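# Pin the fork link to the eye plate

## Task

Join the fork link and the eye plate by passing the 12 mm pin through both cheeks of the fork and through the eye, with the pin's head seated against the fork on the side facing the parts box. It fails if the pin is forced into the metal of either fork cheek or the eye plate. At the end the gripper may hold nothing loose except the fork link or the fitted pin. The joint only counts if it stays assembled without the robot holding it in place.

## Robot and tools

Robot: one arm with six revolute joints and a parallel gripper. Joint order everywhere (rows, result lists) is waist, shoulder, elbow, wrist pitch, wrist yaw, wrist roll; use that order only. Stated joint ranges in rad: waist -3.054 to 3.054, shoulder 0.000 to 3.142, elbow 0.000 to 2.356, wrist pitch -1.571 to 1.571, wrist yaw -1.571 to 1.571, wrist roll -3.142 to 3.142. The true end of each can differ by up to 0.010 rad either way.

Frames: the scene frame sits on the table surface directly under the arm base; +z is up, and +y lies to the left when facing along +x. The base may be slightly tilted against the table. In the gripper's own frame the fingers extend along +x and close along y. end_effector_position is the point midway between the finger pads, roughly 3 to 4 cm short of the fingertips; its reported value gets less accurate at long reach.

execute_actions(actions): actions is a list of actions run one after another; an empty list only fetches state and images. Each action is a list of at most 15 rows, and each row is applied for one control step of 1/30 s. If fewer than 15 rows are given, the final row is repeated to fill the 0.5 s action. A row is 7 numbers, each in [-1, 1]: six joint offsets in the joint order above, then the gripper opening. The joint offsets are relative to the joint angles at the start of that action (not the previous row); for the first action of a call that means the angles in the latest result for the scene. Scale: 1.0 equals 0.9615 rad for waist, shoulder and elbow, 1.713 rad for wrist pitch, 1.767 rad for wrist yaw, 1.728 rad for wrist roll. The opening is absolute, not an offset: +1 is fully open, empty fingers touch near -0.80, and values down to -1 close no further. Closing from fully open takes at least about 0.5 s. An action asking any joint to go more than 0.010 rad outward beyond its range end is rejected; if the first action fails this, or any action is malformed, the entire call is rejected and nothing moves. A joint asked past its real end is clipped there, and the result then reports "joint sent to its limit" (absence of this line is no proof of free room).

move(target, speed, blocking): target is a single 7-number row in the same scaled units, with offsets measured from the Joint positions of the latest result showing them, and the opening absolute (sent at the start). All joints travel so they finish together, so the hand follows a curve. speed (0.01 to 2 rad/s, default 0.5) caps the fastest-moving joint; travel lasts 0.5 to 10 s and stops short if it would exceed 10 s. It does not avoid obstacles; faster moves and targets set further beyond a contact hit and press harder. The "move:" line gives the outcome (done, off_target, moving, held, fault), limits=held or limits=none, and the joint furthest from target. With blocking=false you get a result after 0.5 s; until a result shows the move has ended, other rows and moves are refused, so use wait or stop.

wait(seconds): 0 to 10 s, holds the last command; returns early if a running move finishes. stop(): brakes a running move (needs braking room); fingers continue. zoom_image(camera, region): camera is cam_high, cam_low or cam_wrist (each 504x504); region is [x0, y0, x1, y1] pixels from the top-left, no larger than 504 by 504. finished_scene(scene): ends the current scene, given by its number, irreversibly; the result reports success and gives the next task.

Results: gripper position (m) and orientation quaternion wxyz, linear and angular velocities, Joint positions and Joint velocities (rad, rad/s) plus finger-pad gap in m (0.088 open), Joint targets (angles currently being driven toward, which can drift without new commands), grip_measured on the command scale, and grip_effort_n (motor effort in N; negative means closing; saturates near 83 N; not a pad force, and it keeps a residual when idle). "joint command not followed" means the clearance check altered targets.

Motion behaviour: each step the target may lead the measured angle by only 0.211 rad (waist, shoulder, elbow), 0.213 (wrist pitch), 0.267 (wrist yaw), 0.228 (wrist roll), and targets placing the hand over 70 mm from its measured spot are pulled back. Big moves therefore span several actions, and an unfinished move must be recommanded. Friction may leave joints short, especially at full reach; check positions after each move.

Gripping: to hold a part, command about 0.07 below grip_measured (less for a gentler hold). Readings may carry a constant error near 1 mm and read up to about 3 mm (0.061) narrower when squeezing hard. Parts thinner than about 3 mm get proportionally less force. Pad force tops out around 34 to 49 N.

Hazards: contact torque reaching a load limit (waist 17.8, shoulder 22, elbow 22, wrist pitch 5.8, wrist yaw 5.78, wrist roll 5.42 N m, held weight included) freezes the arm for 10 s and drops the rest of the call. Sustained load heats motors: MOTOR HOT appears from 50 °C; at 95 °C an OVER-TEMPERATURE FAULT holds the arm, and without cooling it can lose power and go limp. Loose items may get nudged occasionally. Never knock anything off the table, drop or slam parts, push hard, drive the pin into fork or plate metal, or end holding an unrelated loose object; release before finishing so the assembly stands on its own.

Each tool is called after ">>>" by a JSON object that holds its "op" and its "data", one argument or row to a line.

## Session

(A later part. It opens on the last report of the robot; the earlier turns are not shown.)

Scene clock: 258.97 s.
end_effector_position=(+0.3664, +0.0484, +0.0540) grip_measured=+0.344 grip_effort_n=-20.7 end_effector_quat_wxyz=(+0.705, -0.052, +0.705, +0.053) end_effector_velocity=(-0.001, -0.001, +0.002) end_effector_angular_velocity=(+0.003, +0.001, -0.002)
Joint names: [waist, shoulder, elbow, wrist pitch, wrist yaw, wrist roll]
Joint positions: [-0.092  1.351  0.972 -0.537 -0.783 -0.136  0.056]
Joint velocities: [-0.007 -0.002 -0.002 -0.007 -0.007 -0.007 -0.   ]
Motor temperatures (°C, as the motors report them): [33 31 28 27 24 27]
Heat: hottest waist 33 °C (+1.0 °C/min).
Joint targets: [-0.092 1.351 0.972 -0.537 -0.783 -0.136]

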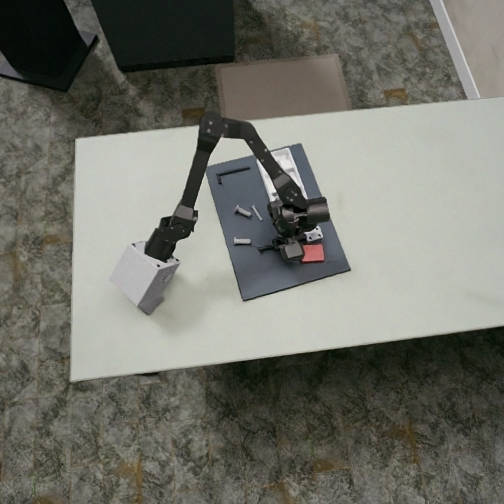

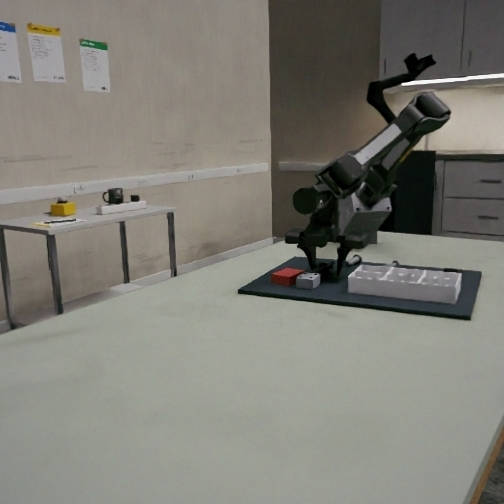

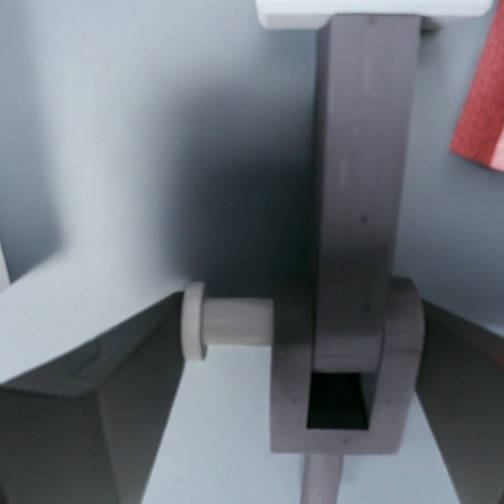

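>>> {"op": "execute_actions", "data": {
  "actions": [
    [[-0.003,0,0,0,0,0,0.325]],
    [[-0.003,0,0,0,0,0,0.312]],
    [[-0.003,0,0,0,0,0,0.3]]
  ]
}}

Scene clock: 263.37 s.
end_effector_position=(+0.3667, +0.0480, +0.0543) grip_measured=+0.306 grip_effort_n=-31.9 end_effector_quat_wxyz=(+0.706, -0.053, +0.705, +0.053) end_effector_velocity=(-0.001, +0.002, +0.002) end_effector_angular_velocity=(+0.006, +0.000, +0.019)
Joint names: [waist, shoulder, elbow, wrist pitch, wrist yaw, wrist roll]
Joint positions: [-0.094  1.351  0.972 -0.536 -0.782 -0.137  0.054]
Joint velocities: [-0.002 -0.007 -0.002 -0.007 -0.007 -0.022 -0.   ]
Motor temperatures (°C, as the motors report them): [33 32 28 27 24 27]
Heat: hottest waist 33 °C (+1.0 °C/min).
Joint targets: [-0.096 1.351 0.972 -0.537 -0.783 -0.136]

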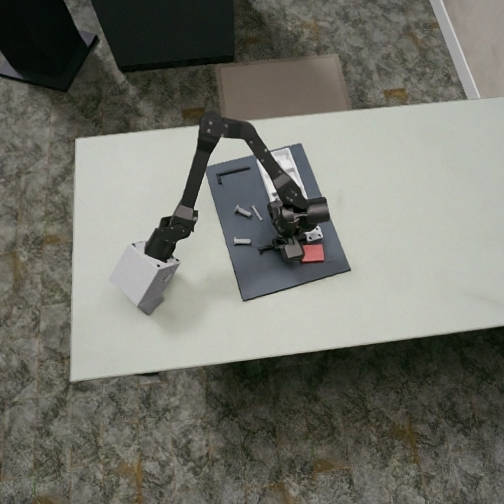

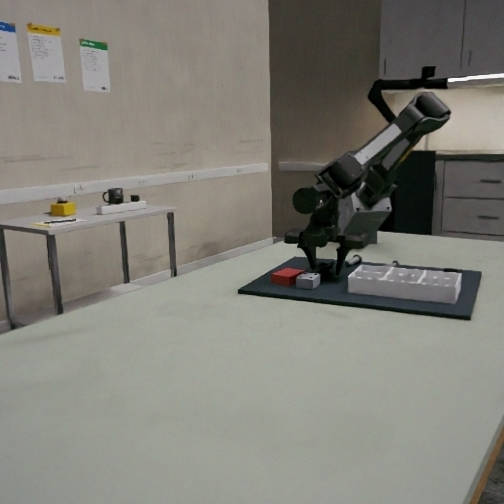

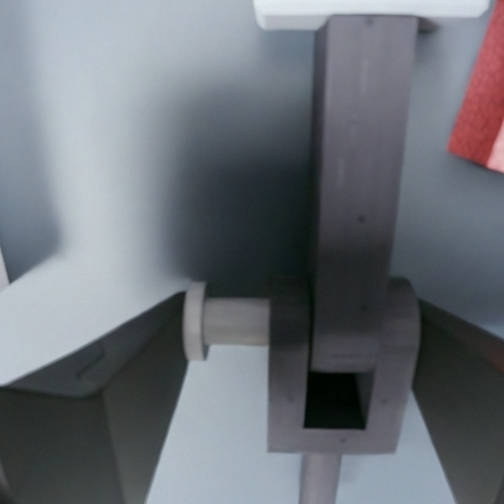

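>>> {"op": "execute_actions", "data": {
  "actions": [
    [[0,0,0,0,0,0,0.345]],
    [[-0.003,0.01,0,0,0,0,0.31]],
    [[-0.003,0.01,0,0,0,0,0.297]],
    [[-0.003,0.01,0,0,0,0,0.285]]
  ]
}}

Scene clock: 267.93 s.
end_effector_position=(+0.3668, +0.0473, +0.0543) grip_measured=+0.289 grip_effort_n=-22.6 end_effector_quat_wxyz=(+0.706, -0.053, +0.705, +0.052) end_effector_velocity=(-0.005, -0.000, -0.000) end_effector_angular_velocity=(-0.006, +0.017, -0.007)
Joint names: [waist, shoulder, elbow, wrist pitch, wrist yaw, wrist roll]
Joint positions: [-0.095  1.352  0.972 -0.536 -0.782 -0.137  0.053]
Joint velocities: [ 0.002 -0.002 -0.002 -0.022  0.007 -0.007  0.   ]
Motor temperatures (°C, as the motors report them): [33 32 28 27 24 27]
Heat: hottest waist 33 °C (+2.0 °C/min).
Joint targets: [-0.098 1.362 0.972 -0.536 -0.782 -0.137]

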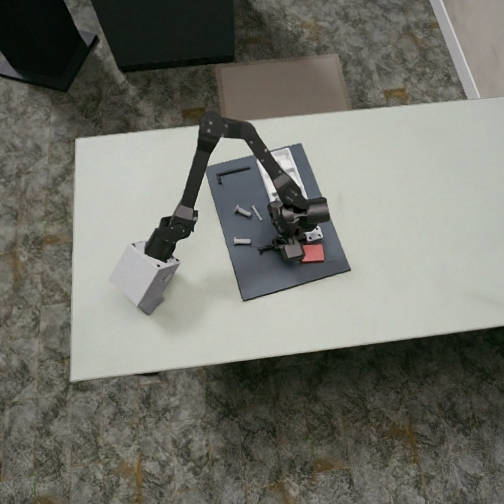

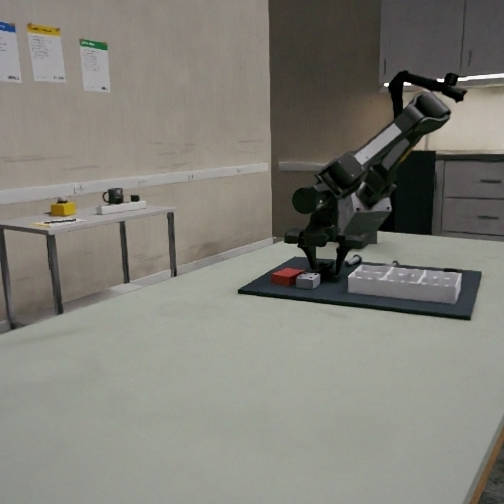

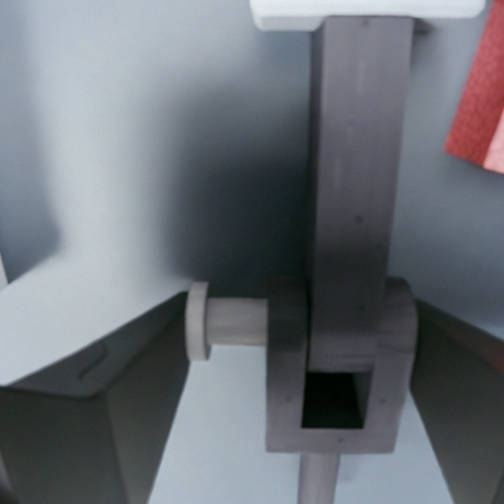

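>>> {"op": "execute_actions", "data": {
  "actions": [
    [[-0.004,0.011,0,0,0,0,0.267]],
    [[-0.004,0.011,0,0,0,0,0.25]],
    [[0,0,0,0,0,0,0.3]]
  ]
}}

>>> {"op": "move", "data": {
  "target": [-0.055,0.059,0.016,0,-0.016,-0.03,0.3],
  "speed": 0.03
}}

Scene clock: 271.00 s.
end_effector_position=(+0.3669, +0.0466, +0.0543) grip_measured=+0.296 grip_effort_n=17.4 end_effector_quat_wxyz=(+0.706, -0.053, +0.704, +0.051) end_effector_velocity=(+0.001, +0.001, +0.001) end_effector_angular_velocity=(+0.006, -0.006, +0.011)
Joint names: [waist, shoulder, elbow, wrist pitch, wrist yaw, wrist roll]
Joint positions: [-0.097  1.354  0.972 -0.535 -0.782 -0.137  0.053]
Joint velocities: [-0.002 -0.002 -0.002  0.007 -0.007 -0.007  0.   ]
Motor temperatures (°C, as the motors report them): [33 32 28 27 24 27]
Heat: hottest waist 33 °C (+2.0 °C/min).
Joint targets: [-0.097 1.354 0.972 -0.535 -0.782 -0.137]

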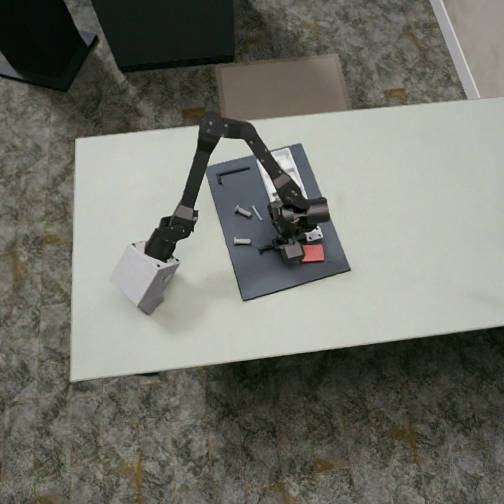

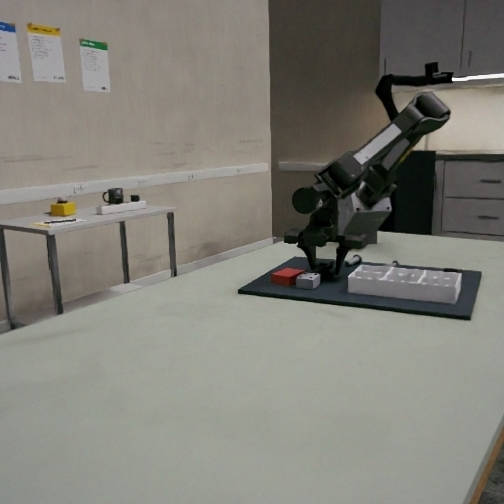

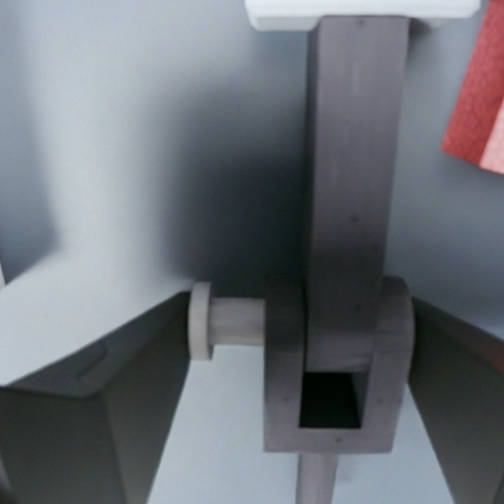

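Scene clock: 273.17 s.
end_effector_position=(+0.3677, +0.0394, +0.0536) grip_measured=+0.298 grip_effort_n=10.9 end_effector_quat_wxyz=(+0.705, -0.044, +0.705, +0.066) end_effector_velocity=(-0.000, +0.001, -0.001) end_effector_angular_velocity=(+0.009, -0.001, +0.010)
Joint names: [waist, shoulder, elbow, wrist pitch, wrist yaw, wrist roll]
Joint positions: [-0.128  1.392  0.981 -0.539 -0.835 -0.187  0.054]
Joint velocities: [ 0.002  0.002 -0.002  0.007 -0.007 -0.007 -0.   ]
Motor temperatures (°C, as the motors report them): [33 32 28 27 24 27]
Heat: hottest waist 33 °C (+2.0 °C/min).
Joint targets: [-0.150 1.410 0.987 -0.535 -0.810 -0.189]
move: off_target; limits=none; farthest joint: the wrist yaw, 0.024 radians from its target (0.028 radians at the start)

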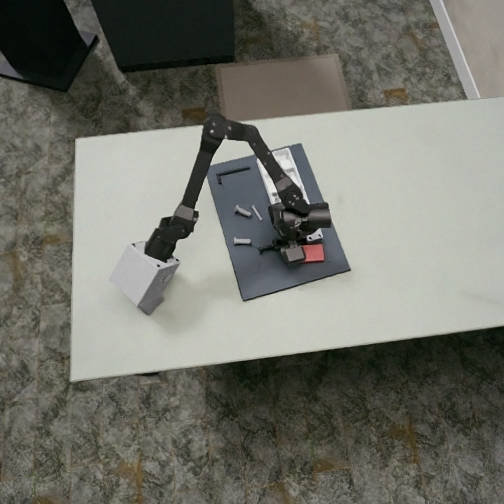

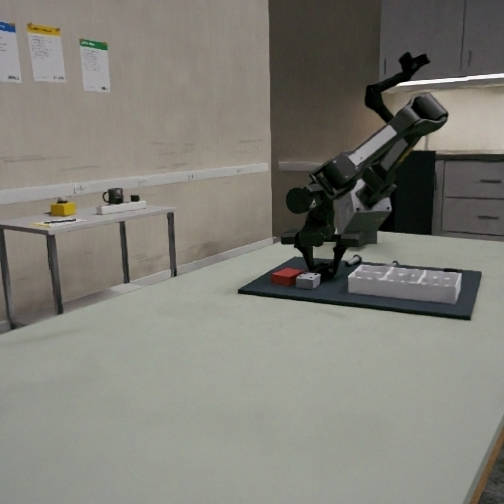

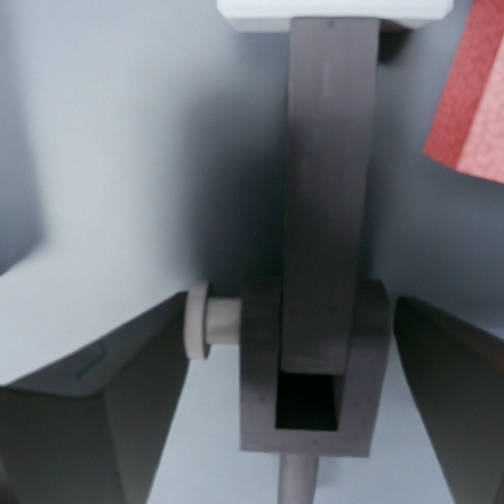

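>>> {"op": "execute_actions", "data": {
  "actions": [
    [[0,0,0,0,0,0,0.4]],
    [[0,0,0,0,0,0,0.85]]
  ]
}}

>>> {"op": "move", "data": {
  "target": [-0.026,0.023,0.011,0,0.013,-0.004,0.85],
  "speed": 0.05
}}

>>> {"op": "execute_actions", "data": {
  "actions": [
    [[-0.004,0.008,0,0,0.003,0,0.82],[-0.004,0.008,0,0,0.003,0,0.8],[-0.004,0.008,0,0,0.003,0,0.78],[-0.004,0.008,0,0,0.003,0,0.76],[-0.004,0.008,0,0,0.003,0,0.74],[-0.004,0.008,0,0,0.003,0,0.72],[-0.004,0.008,0,0,0.003,0,0.7],[-0.004,0.008,0,0,0.003,0,0.68],[-0.004,0.008,0,0,0.003,0,0.66],[-0.004,0.008,0,0,0.003,0,0.64],[-0.004,0.008,0,0,0.003,0,0.62],[-0.004,0.008,0,0,0.003,0,0.6],[-0.004,0.008,0,0,0.003,0,0.58],[-0.004,0.008,0,0,0.003,0,0.56],[-0.004,0.008,0,0,0.003,0,0.54]],
    [[-0.005,0.008,0,0,0.004,0,0.54]]
  ]
}}

Scene clock: 279.83 s.
end_effector_position=(+0.3679, +0.0390, +0.0536) grip_measured=+0.841 grip_effort_n=17.9 end_effector_quat_wxyz=(+0.705, -0.044, +0.705, +0.066) end_effector_velocity=(-0.002, +0.001, +0.001) end_effector_angular_velocity=(+0.006, +0.004, -0.014)
Joint names: [waist, shoulder, elbow, wrist pitch, wrist yaw, wrist roll]
Joint positions: [-0.129  1.392  0.981 -0.538 -0.833 -0.187  0.08 ]
Joint velocities: [-0.002 -0.002 -0.002 -0.007 -0.007  0.007  0.002]
Motor temperatures (°C, as the motors report them): [34 31 28 27 24 27]
Heat: hottest waist 34 °C (+3.0 °C/min).
Joint targets: [-0.129 1.392 0.981 -0.538 -0.833 -0.187]

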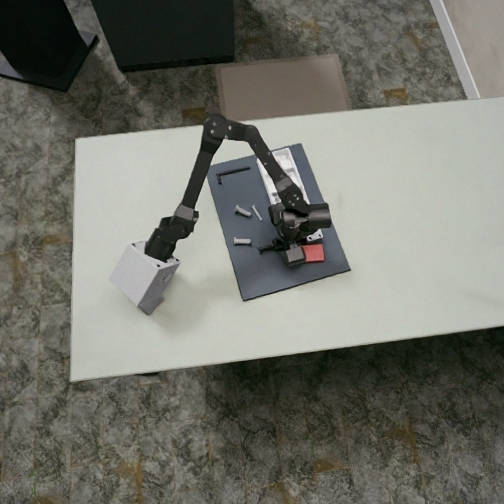

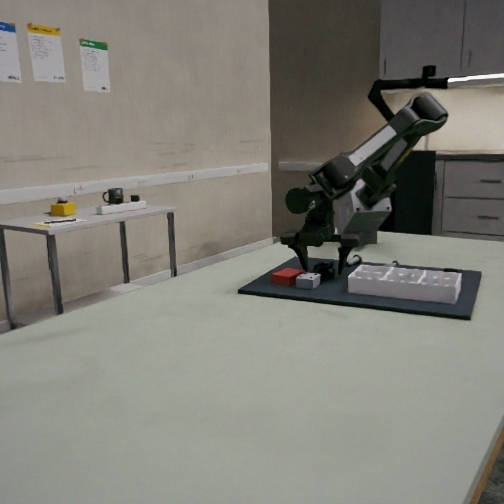

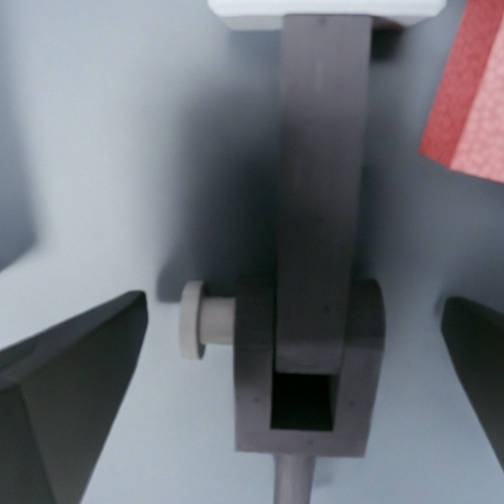

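Scene clock: 280.67 s.
end_effector_position=(+0.3694, +0.0285, +0.0557) grip_measured=+0.846 grip_effort_n=17.9 end_effector_quat_wxyz=(+0.707, -0.050, +0.704, +0.050) end_effector_velocity=(-0.004, +0.001, +0.001) end_effector_angular_velocity=(+0.007, +0.013, -0.010)
Joint names: [waist, shoulder, elbow, wrist pitch, wrist yaw, wrist roll]
Joint positions: [-0.15   1.404  0.985 -0.538 -0.816 -0.191  0.08 ]
Joint velocities: [-0.002 -0.002 -0.002 -0.022 -0.007 -0.007 -0.   ]
Motor temperatures (°C, as the motors report them): [34 31 28 27 24 27]
Heat: hottest waist 34 °C (+3.0 °C/min).
Joint targets: [-0.154 1.414 0.992 -0.538 -0.810 -0.194]
move: done; limits=none; farthest joint: the shoulder, 0.010 radians from its target (0.022 radians at the start)

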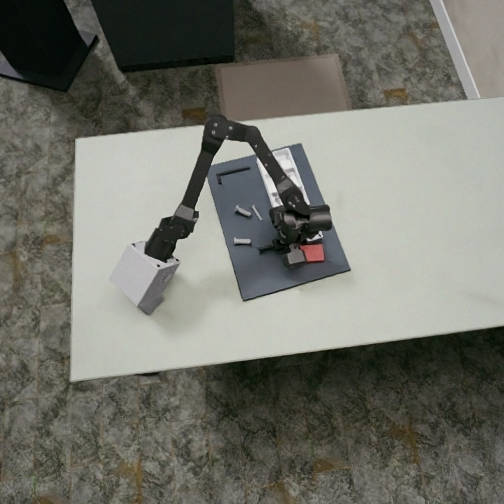

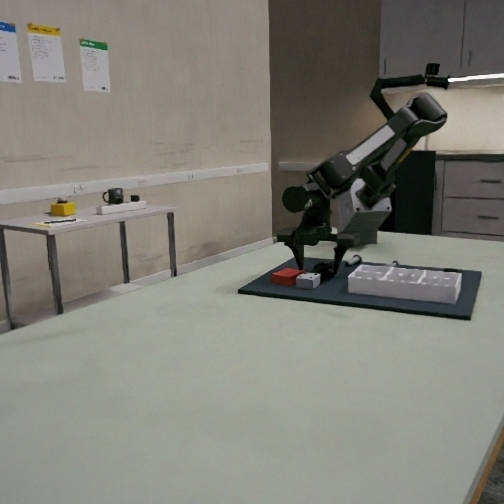

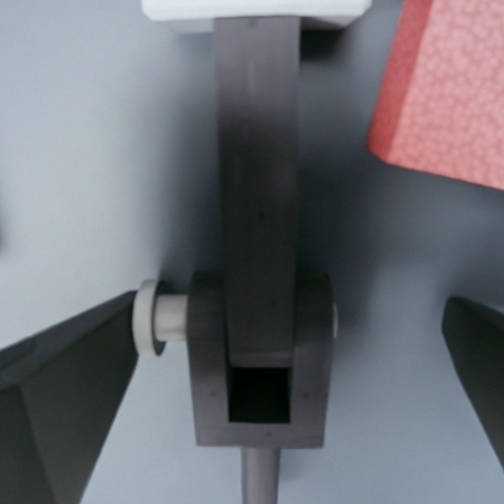

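Scene clock: 281.67 s.
end_effector_position=(+0.3683, +0.0337, +0.0544) grip_measured=+0.545 grip_effort_n=-24.0 end_effector_quat_wxyz=(+0.705, -0.041, +0.705, +0.060) end_effector_velocity=(-0.005, -0.003, +0.001) end_effector_angular_velocity=(-0.011, +0.014, -0.016)
Joint names: [waist, shoulder, elbow, wrist pitch, wrist yaw, wrist roll]
Joint positions: [-0.143  1.404  0.985 -0.542 -0.837 -0.191  0.066]
Joint velocities: [-0.007 -0.002 -0.007 -0.022  0.007 -0.007 -0.   ]
Motor temperatures (°C, as the motors report them): [34 31 28 27 24 27]
Heat: hottest waist 34 °C (+3.0 °C/min).
Joint targets: [-0.149 1.412 0.985 -0.541 -0.823 -0.191]

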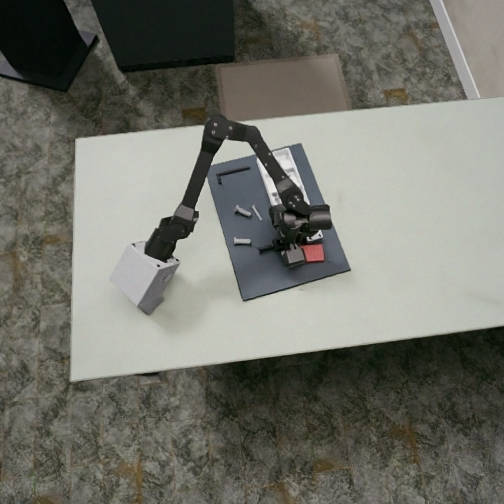

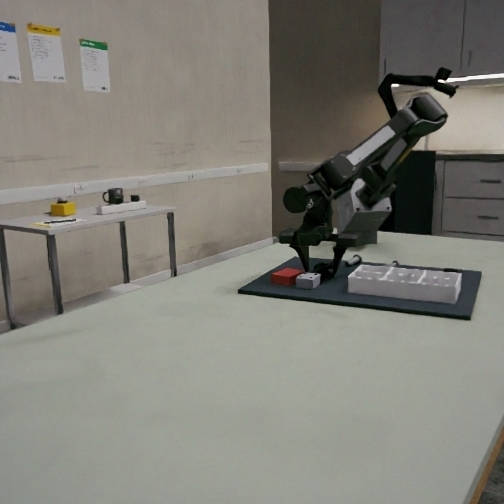

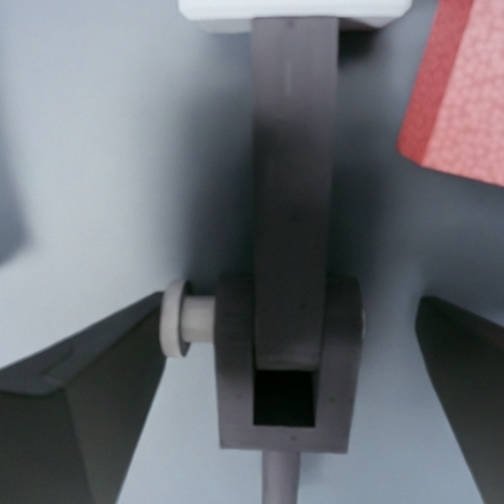

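>>> {"op": "move", "data": {
  "target": [-0.022,-0.008,0.004,0,0.012,0,0.54],
  "speed": 0.02
}}

Scene clock: 284.77 s.
end_effector_position=(+0.3685, +0.0339, +0.0549) grip_measured=+0.544 grip_effort_n=-22.1 end_effector_quat_wxyz=(+0.706, -0.041, +0.704, +0.060) end_effector_velocity=(+0.001, +0.003, +0.001) end_effector_angular_velocity=(+0.020, -0.008, +0.011)
Joint names: [waist, shoulder, elbow, wrist pitch, wrist yaw, wrist roll]
Joint positions: [-0.144  1.402  0.985 -0.543 -0.839 -0.191  0.066]
Joint velocities: [-0.002 -0.002 -0.002  0.007 -0.022 -0.007 -0.   ]
Motor temperatures (°C, as the motors report them): [34 31 28 27 24 27]
Heat: hottest waist 34 °C (+3.0 °C/min).
Joint targets: [-0.164 1.396 0.989 -0.543 -0.816 -0.191]
move: off_target; limits=none; farthest joint: the wrist yaw, 0.023 radians from its target (0.022 radians at the start)

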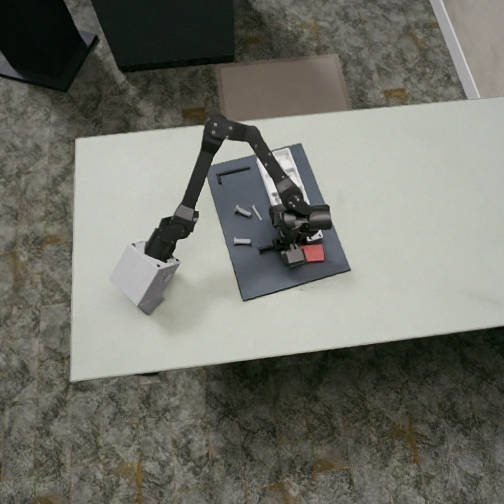

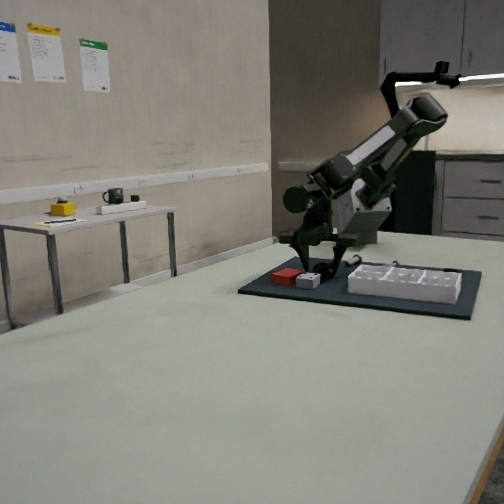

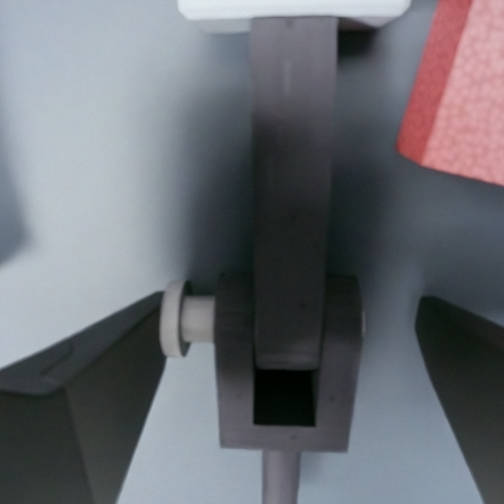

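>>> {"op": "execute_actions", "data": {
  "actions": [
    [[0,0,0,0,0,0,0.6]],
    [[0,0,0,0,0,0,0.8]]
  ]
}}

>>> {"op": "move", "data": {
  "target": [0.008,-0.079,-0.124,0.028,0.015,-0.002,0.8],
  "speed": 0.15
}}

>>> {"op": "execute_actions", "data": {
  "actions": [
    [[0,0,0,0,0,0,0.05]],
    [[0,0,0,0,0,0,0],[0,0,0,0,0,0,-0.03],[0,0,0,0,0,0,-0.05],[0,0,0,0,0,0,-0.07],[0,0,0,0,0,0,-0.09],[0,0,0,0,0,0,-0.11],[0,0,0,0,0,0,-0.13],[0,0,0,0,0,0,-0.16]],
    [[-0.012,0,0,0,0,0,-0.16]],
    [[-0.004,0,0,0,0,0,-0.16]]
  ]
}}

Scene clock: 291.77 s.
end_effector_position=(+0.3685, +0.0338, +0.0549) grip_measured=+0.794 grip_effort_n=17.4 end_effector_quat_wxyz=(+0.706, -0.042, +0.704, +0.060) end_effector_velocity=(-0.004, +0.002, -0.000) end_effector_angular_velocity=(+0.009, +0.016, -0.022)
Joint names: [waist, shoulder, elbow, wrist pitch, wrist yaw, wrist roll]
Joint positions: [-0.144  1.402  0.985 -0.543 -0.838 -0.191  0.078]
Joint velocities: [ 0.002 -0.002 -0.002 -0.022 -0.007  0.007  0.001]
Motor temperatures (°C, as the motors report them): [35 32 28 27 24 27]
Heat: hottest waist 35 °C (+3.0 °C/min).
Joint targets: [-0.144 1.402 0.985 -0.543 -0.838 -0.191]

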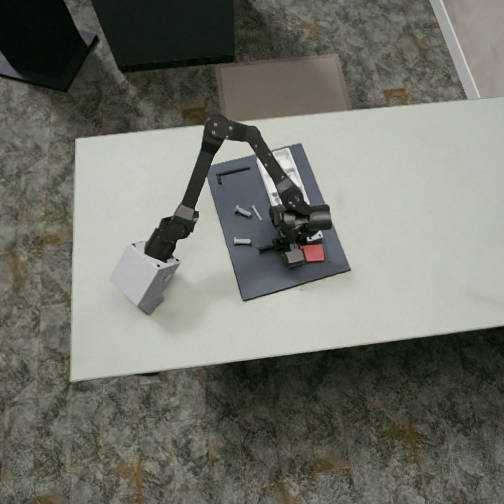

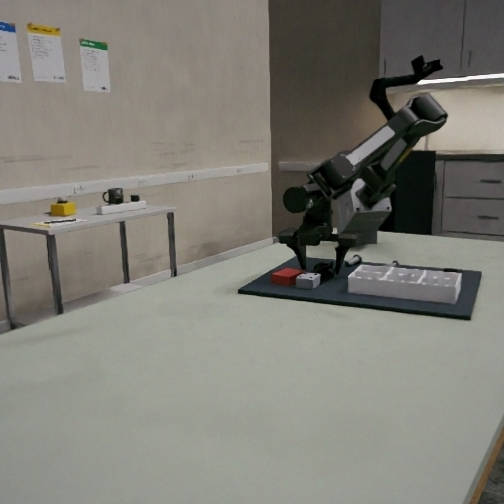

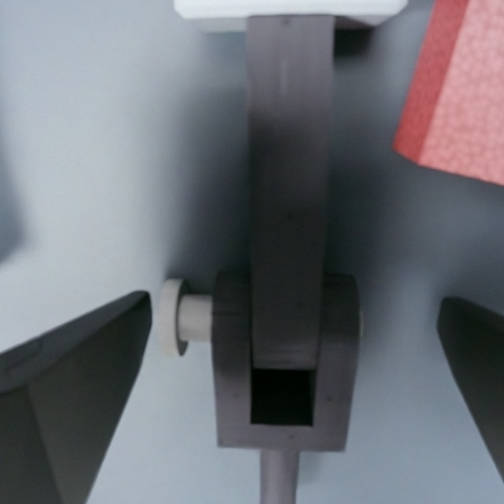

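Scene clock: 293.00 s.
end_effector_position=(+0.3437, +0.0322, +0.0534) grip_measured=+0.796 grip_effort_n=17.4 end_effector_quat_wxyz=(+0.704, -0.049, +0.706, +0.054) end_effector_velocity=(-0.001, +0.004, -0.001) end_effector_angular_velocity=(+0.023, -0.001, +0.010)
Joint names: [waist, shoulder, elbow, wrist pitch, wrist yaw, wrist roll]
Joint positions: [-0.14   1.336  0.873 -0.496 -0.816 -0.191  0.078]
Joint velocities: [ 0.002 -0.002 -0.007  0.007 -0.022 -0.007 -0.   ]
Motor temperatures (°C, as the motors report them): [34 32 28 27 24 27]
Heat: hottest waist 34 °C (+2.0 °C/min).
Joint targets: [-0.136 1.326 0.866 -0.495 -0.811 -0.194]
move: done; limits=none; farthest joint: the shoulder, 0.010 radians from its target (0.076 radians at the start)

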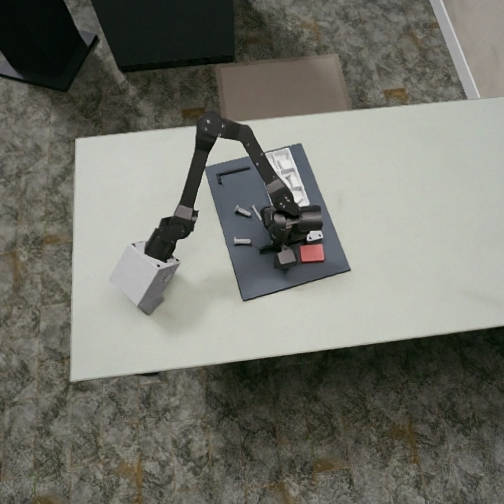

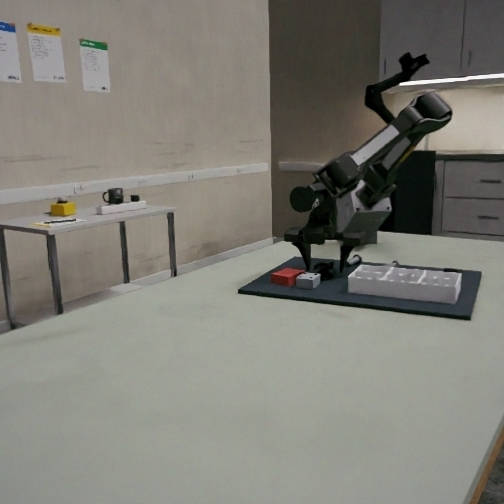

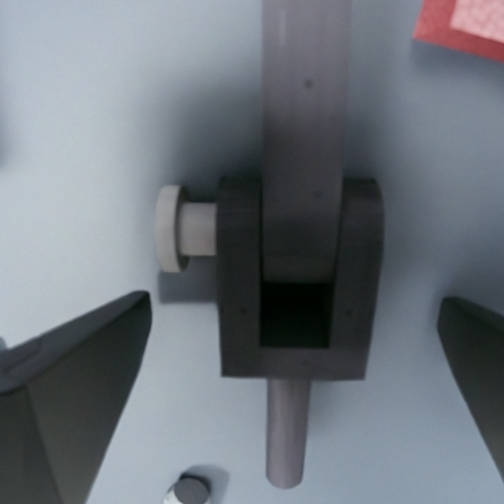

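Scene clock: 295.00 s.
end_effector_position=(+0.3435, +0.0331, +0.0535) grip_measured=-0.125 grip_effort_n=-83.5 end_effector_quat_wxyz=(+0.704, -0.047, +0.706, +0.056) end_effector_velocity=(-0.001, -0.001, +0.001) end_effector_angular_velocity=(+0.003, +0.000, -0.002)
Joint names: [waist, shoulder, elbow, wrist pitch, wrist yaw, wrist roll]
Joint positions: [-0.14   1.336  0.873 -0.498 -0.823 -0.192  0.033]
Joint velocities: [-0.007 -0.002 -0.002 -0.007 -0.007 -0.007  0.   ]
Motor temperatures (°C, as the motors report them): [34 32 28 27 24 27]
Heat: hottest waist 34 °C (+2.0 °C/min).
Joint targets: [-0.144 1.336 0.873 -0.498 -0.823 -0.192]

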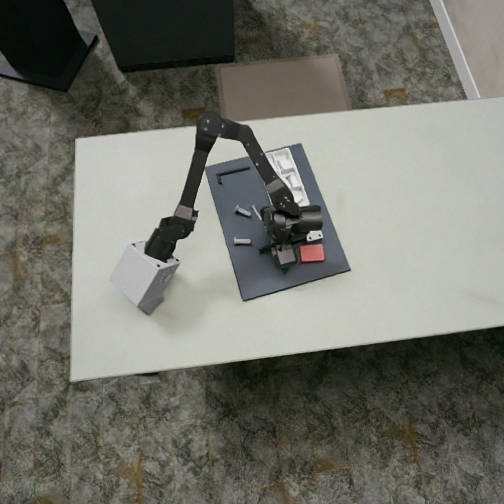

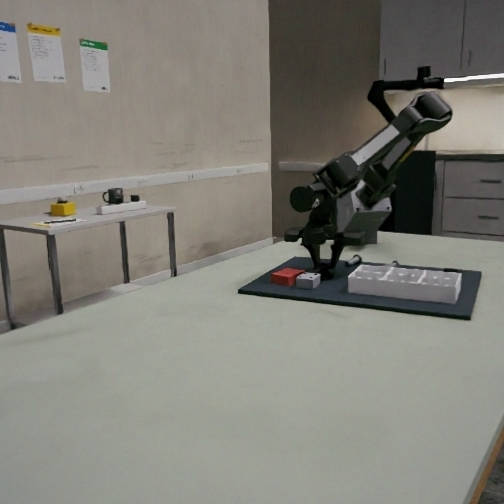

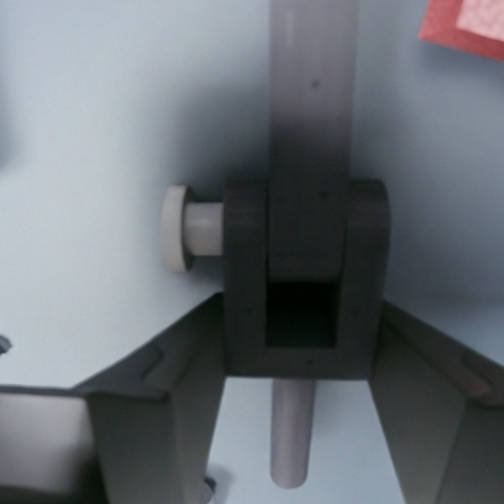

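>>> {"op": "execute_actions", "data": {
  "actions": []
}}

Scene clock: 302.30 s.
end_effector_position=(+0.3435, +0.0331, +0.0535) grip_measured=-0.125 grip_effort_n=-83.5 end_effector_quat_wxyz=(+0.704, -0.047, +0.706, +0.056) end_effector_velocity=(+0.001, -0.002, +0.001) end_effector_angular_velocity=(-0.009, -0.006, +0.026)
Joint names: [waist, shoulder, elbow, wrist pitch, wrist yaw, wrist roll]
Joint positions: [-0.14   1.336  0.873 -0.498 -0.823 -0.192  0.033]
Joint velocities: [-0.002 -0.002 -0.002  0.007  0.007 -0.022 -0.   ]
Motor temperatures (°C, as the motors report them): [34 32 28 27 24 27]
Heat: hottest waist 34 °C (+2.0 °C/min).
Joint targets: [-0.144 1.336 0.873 -0.498 -0.823 -0.192]

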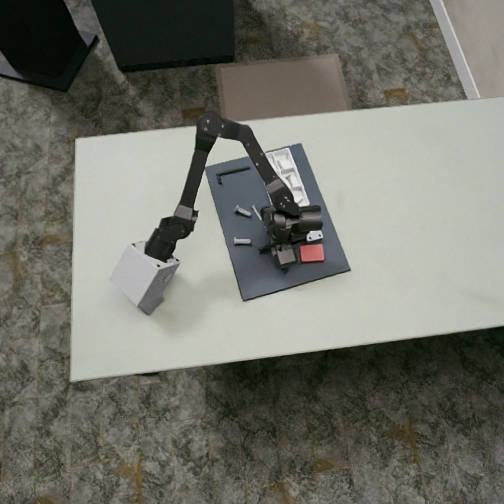

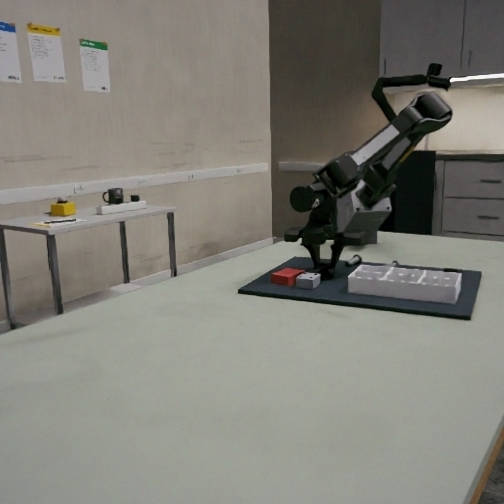

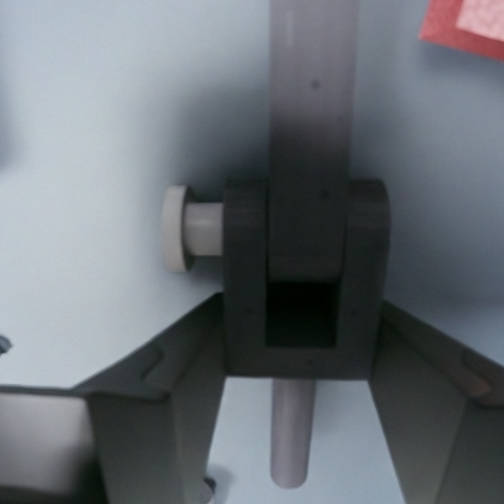

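>>> {"op": "move", "data": {
  "target": [0,0,0,0,0,0,0.85]
}}

>>> {"op": "move", "data": {
  "target": [-0.014,0.081,0.125,-0.025,0.006,0,0.85],
  "speed": 0.15
}}

>>> {"op": "execute_actions", "data": {
  "actions": [
    [[0,0,0,0,0,0,0.75]],
    [[-0.006,0.006,0,0,0,0,0.65]],
    [[-0.006,0.006,0,0,0,0,0.55]],
    [[-0.006,0.006,0,0,0,0,0.45]],
    [[-0.006,0.006,0,0,0,0,0.35]]
  ]
}}

Scene clock: 307.00 s.
end_effector_position=(+0.3435, +0.0332, +0.0534) grip_measured=+0.845 grip_effort_n=17.9 end_effector_quat_wxyz=(+0.704, -0.047, +0.706, +0.057) end_effector_velocity=(-0.002, -0.001, +0.001) end_effector_angular_velocity=(-0.009, +0.004, +0.001)
Joint names: [waist, shoulder, elbow, wrist pitch, wrist yaw, wrist roll]
Joint positions: [-0.14   1.336  0.873 -0.498 -0.823 -0.192  0.08 ]
Joint velocities: [-0.002 -0.002 -0.002 -0.007  0.007 -0.007  0.   ]
Motor temperatures (°C, as the motors report them): [34 32 28 27 24 27]
Heat: hottest waist 34 °C (+2.0 °C/min).
Joint targets: [-0.140 1.336 0.873 -0.498 -0.823 -0.192]
move: done; limits=none; farthest joint: the waist, 0.000 radians from its target (0.000 radians at the start)

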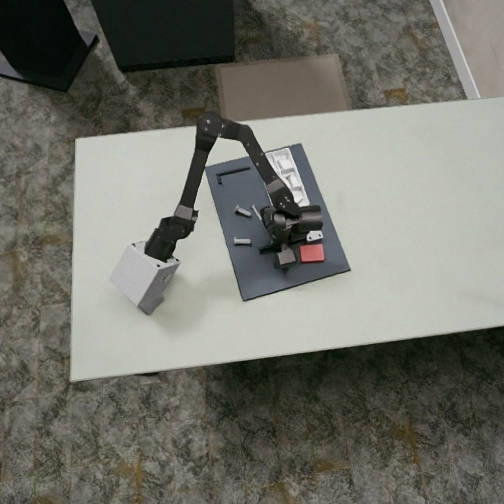

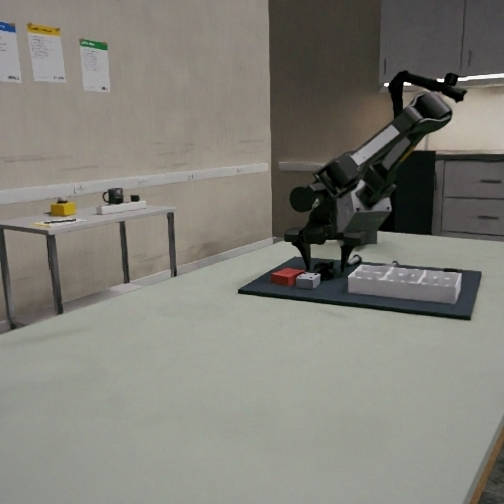

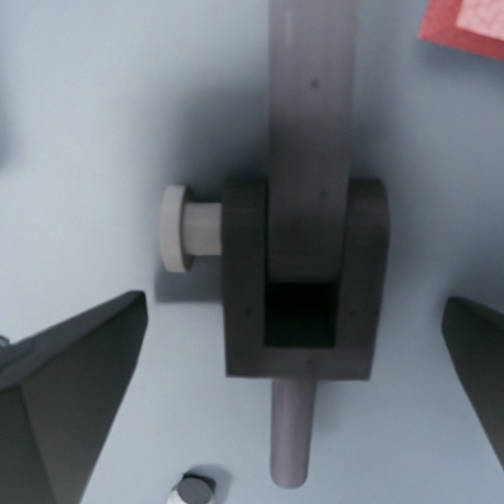

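Scene clock: 308.23 s.
end_effector_position=(+0.3697, +0.0289, +0.0560) grip_measured=+0.846 grip_effort_n=17.9 end_effector_quat_wxyz=(+0.707, -0.050, +0.703, +0.051) end_effector_velocity=(-0.001, +0.002, +0.002) end_effector_angular_velocity=(+0.018, -0.000, -0.017)
Joint names: [waist, shoulder, elbow, wrist pitch, wrist yaw, wrist roll]
Joint positions: [-0.15   1.404  0.986 -0.539 -0.818 -0.192  0.08 ]
Joint velocities: [-0.007 -0.002 -0.002 -0.007 -0.022  0.007 -0.   ]
Motor temperatures (°C, as the motors report them): [34 32 28 27 24 27]
Heat: hottest waist 34 °C (+2.0 °C/min).
Joint targets: [-0.153 1.414 0.993 -0.541 -0.812 -0.192]
move: done; limits=none; farthest joint: the shoulder, 0.010 radians from its target (0.078 radians at the start)

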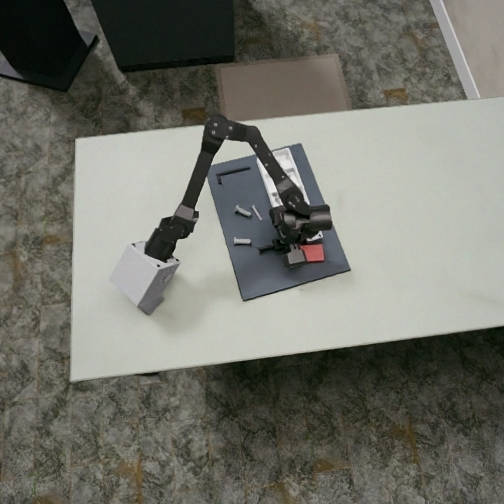

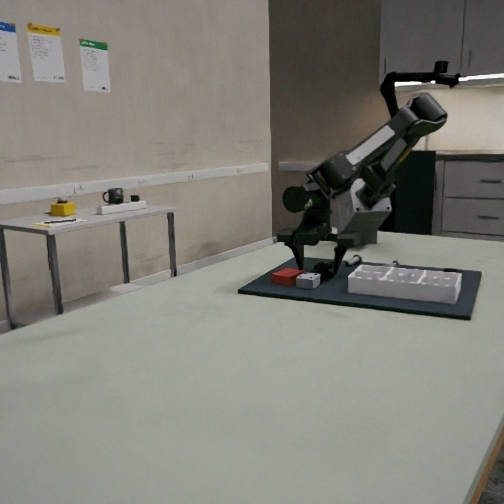

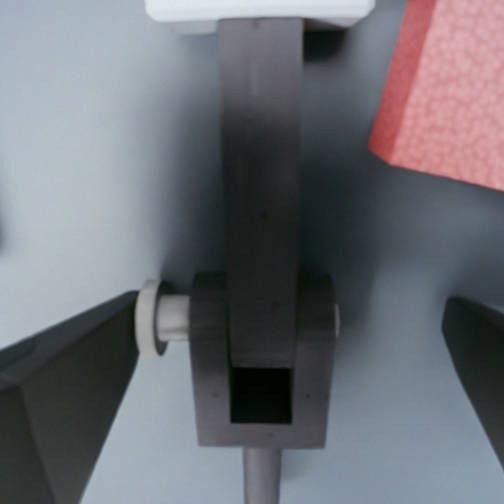

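Scene clock: 310.73 s.
end_effector_position=(+0.3697, +0.0304, +0.0559) grip_measured=+0.355 grip_effort_n=-21.6 end_effector_quat_wxyz=(+0.707, -0.047, +0.703, +0.054) end_effector_velocity=(-0.002, +0.004, -0.000) end_effector_angular_velocity=(+0.024, +0.005, +0.003)
Joint names: [waist, shoulder, elbow, wrist pitch, wrist yaw, wrist roll]
Joint positions: [-0.15   1.404  0.986 -0.54  -0.826 -0.192  0.056]
Joint velocities: [ 0.002 -0.002 -0.002 -0.007 -0.022 -0.007 -0.001]
Motor temperatures (°C, as the motors report them): [34 32 28 27 24 27]
Heat: hottest waist 34 °C (+2.0 °C/min).
Joint targets: [-0.156 1.409 0.986 -0.540 -0.822 -0.192]

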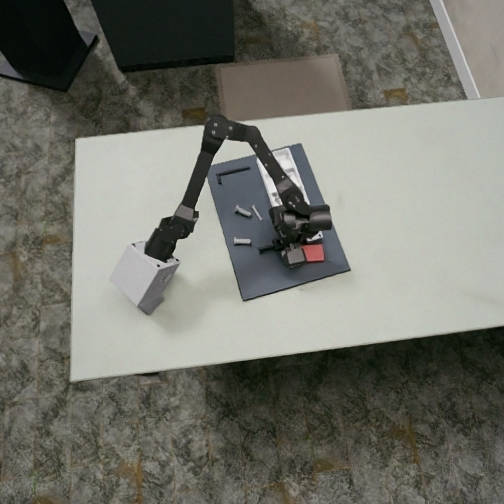

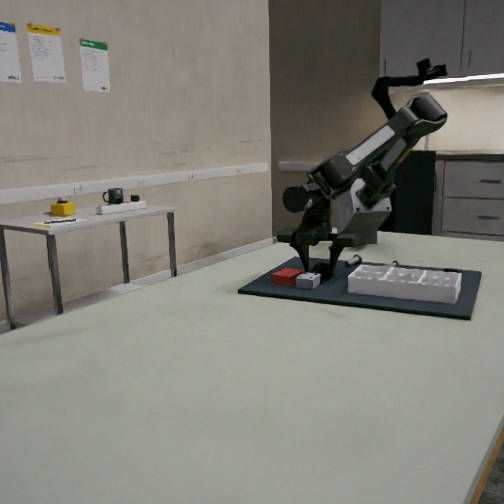

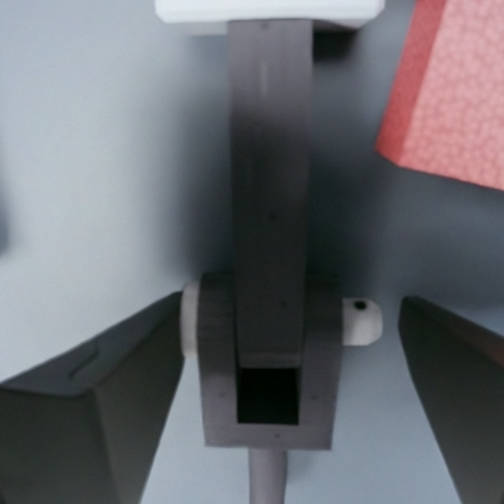

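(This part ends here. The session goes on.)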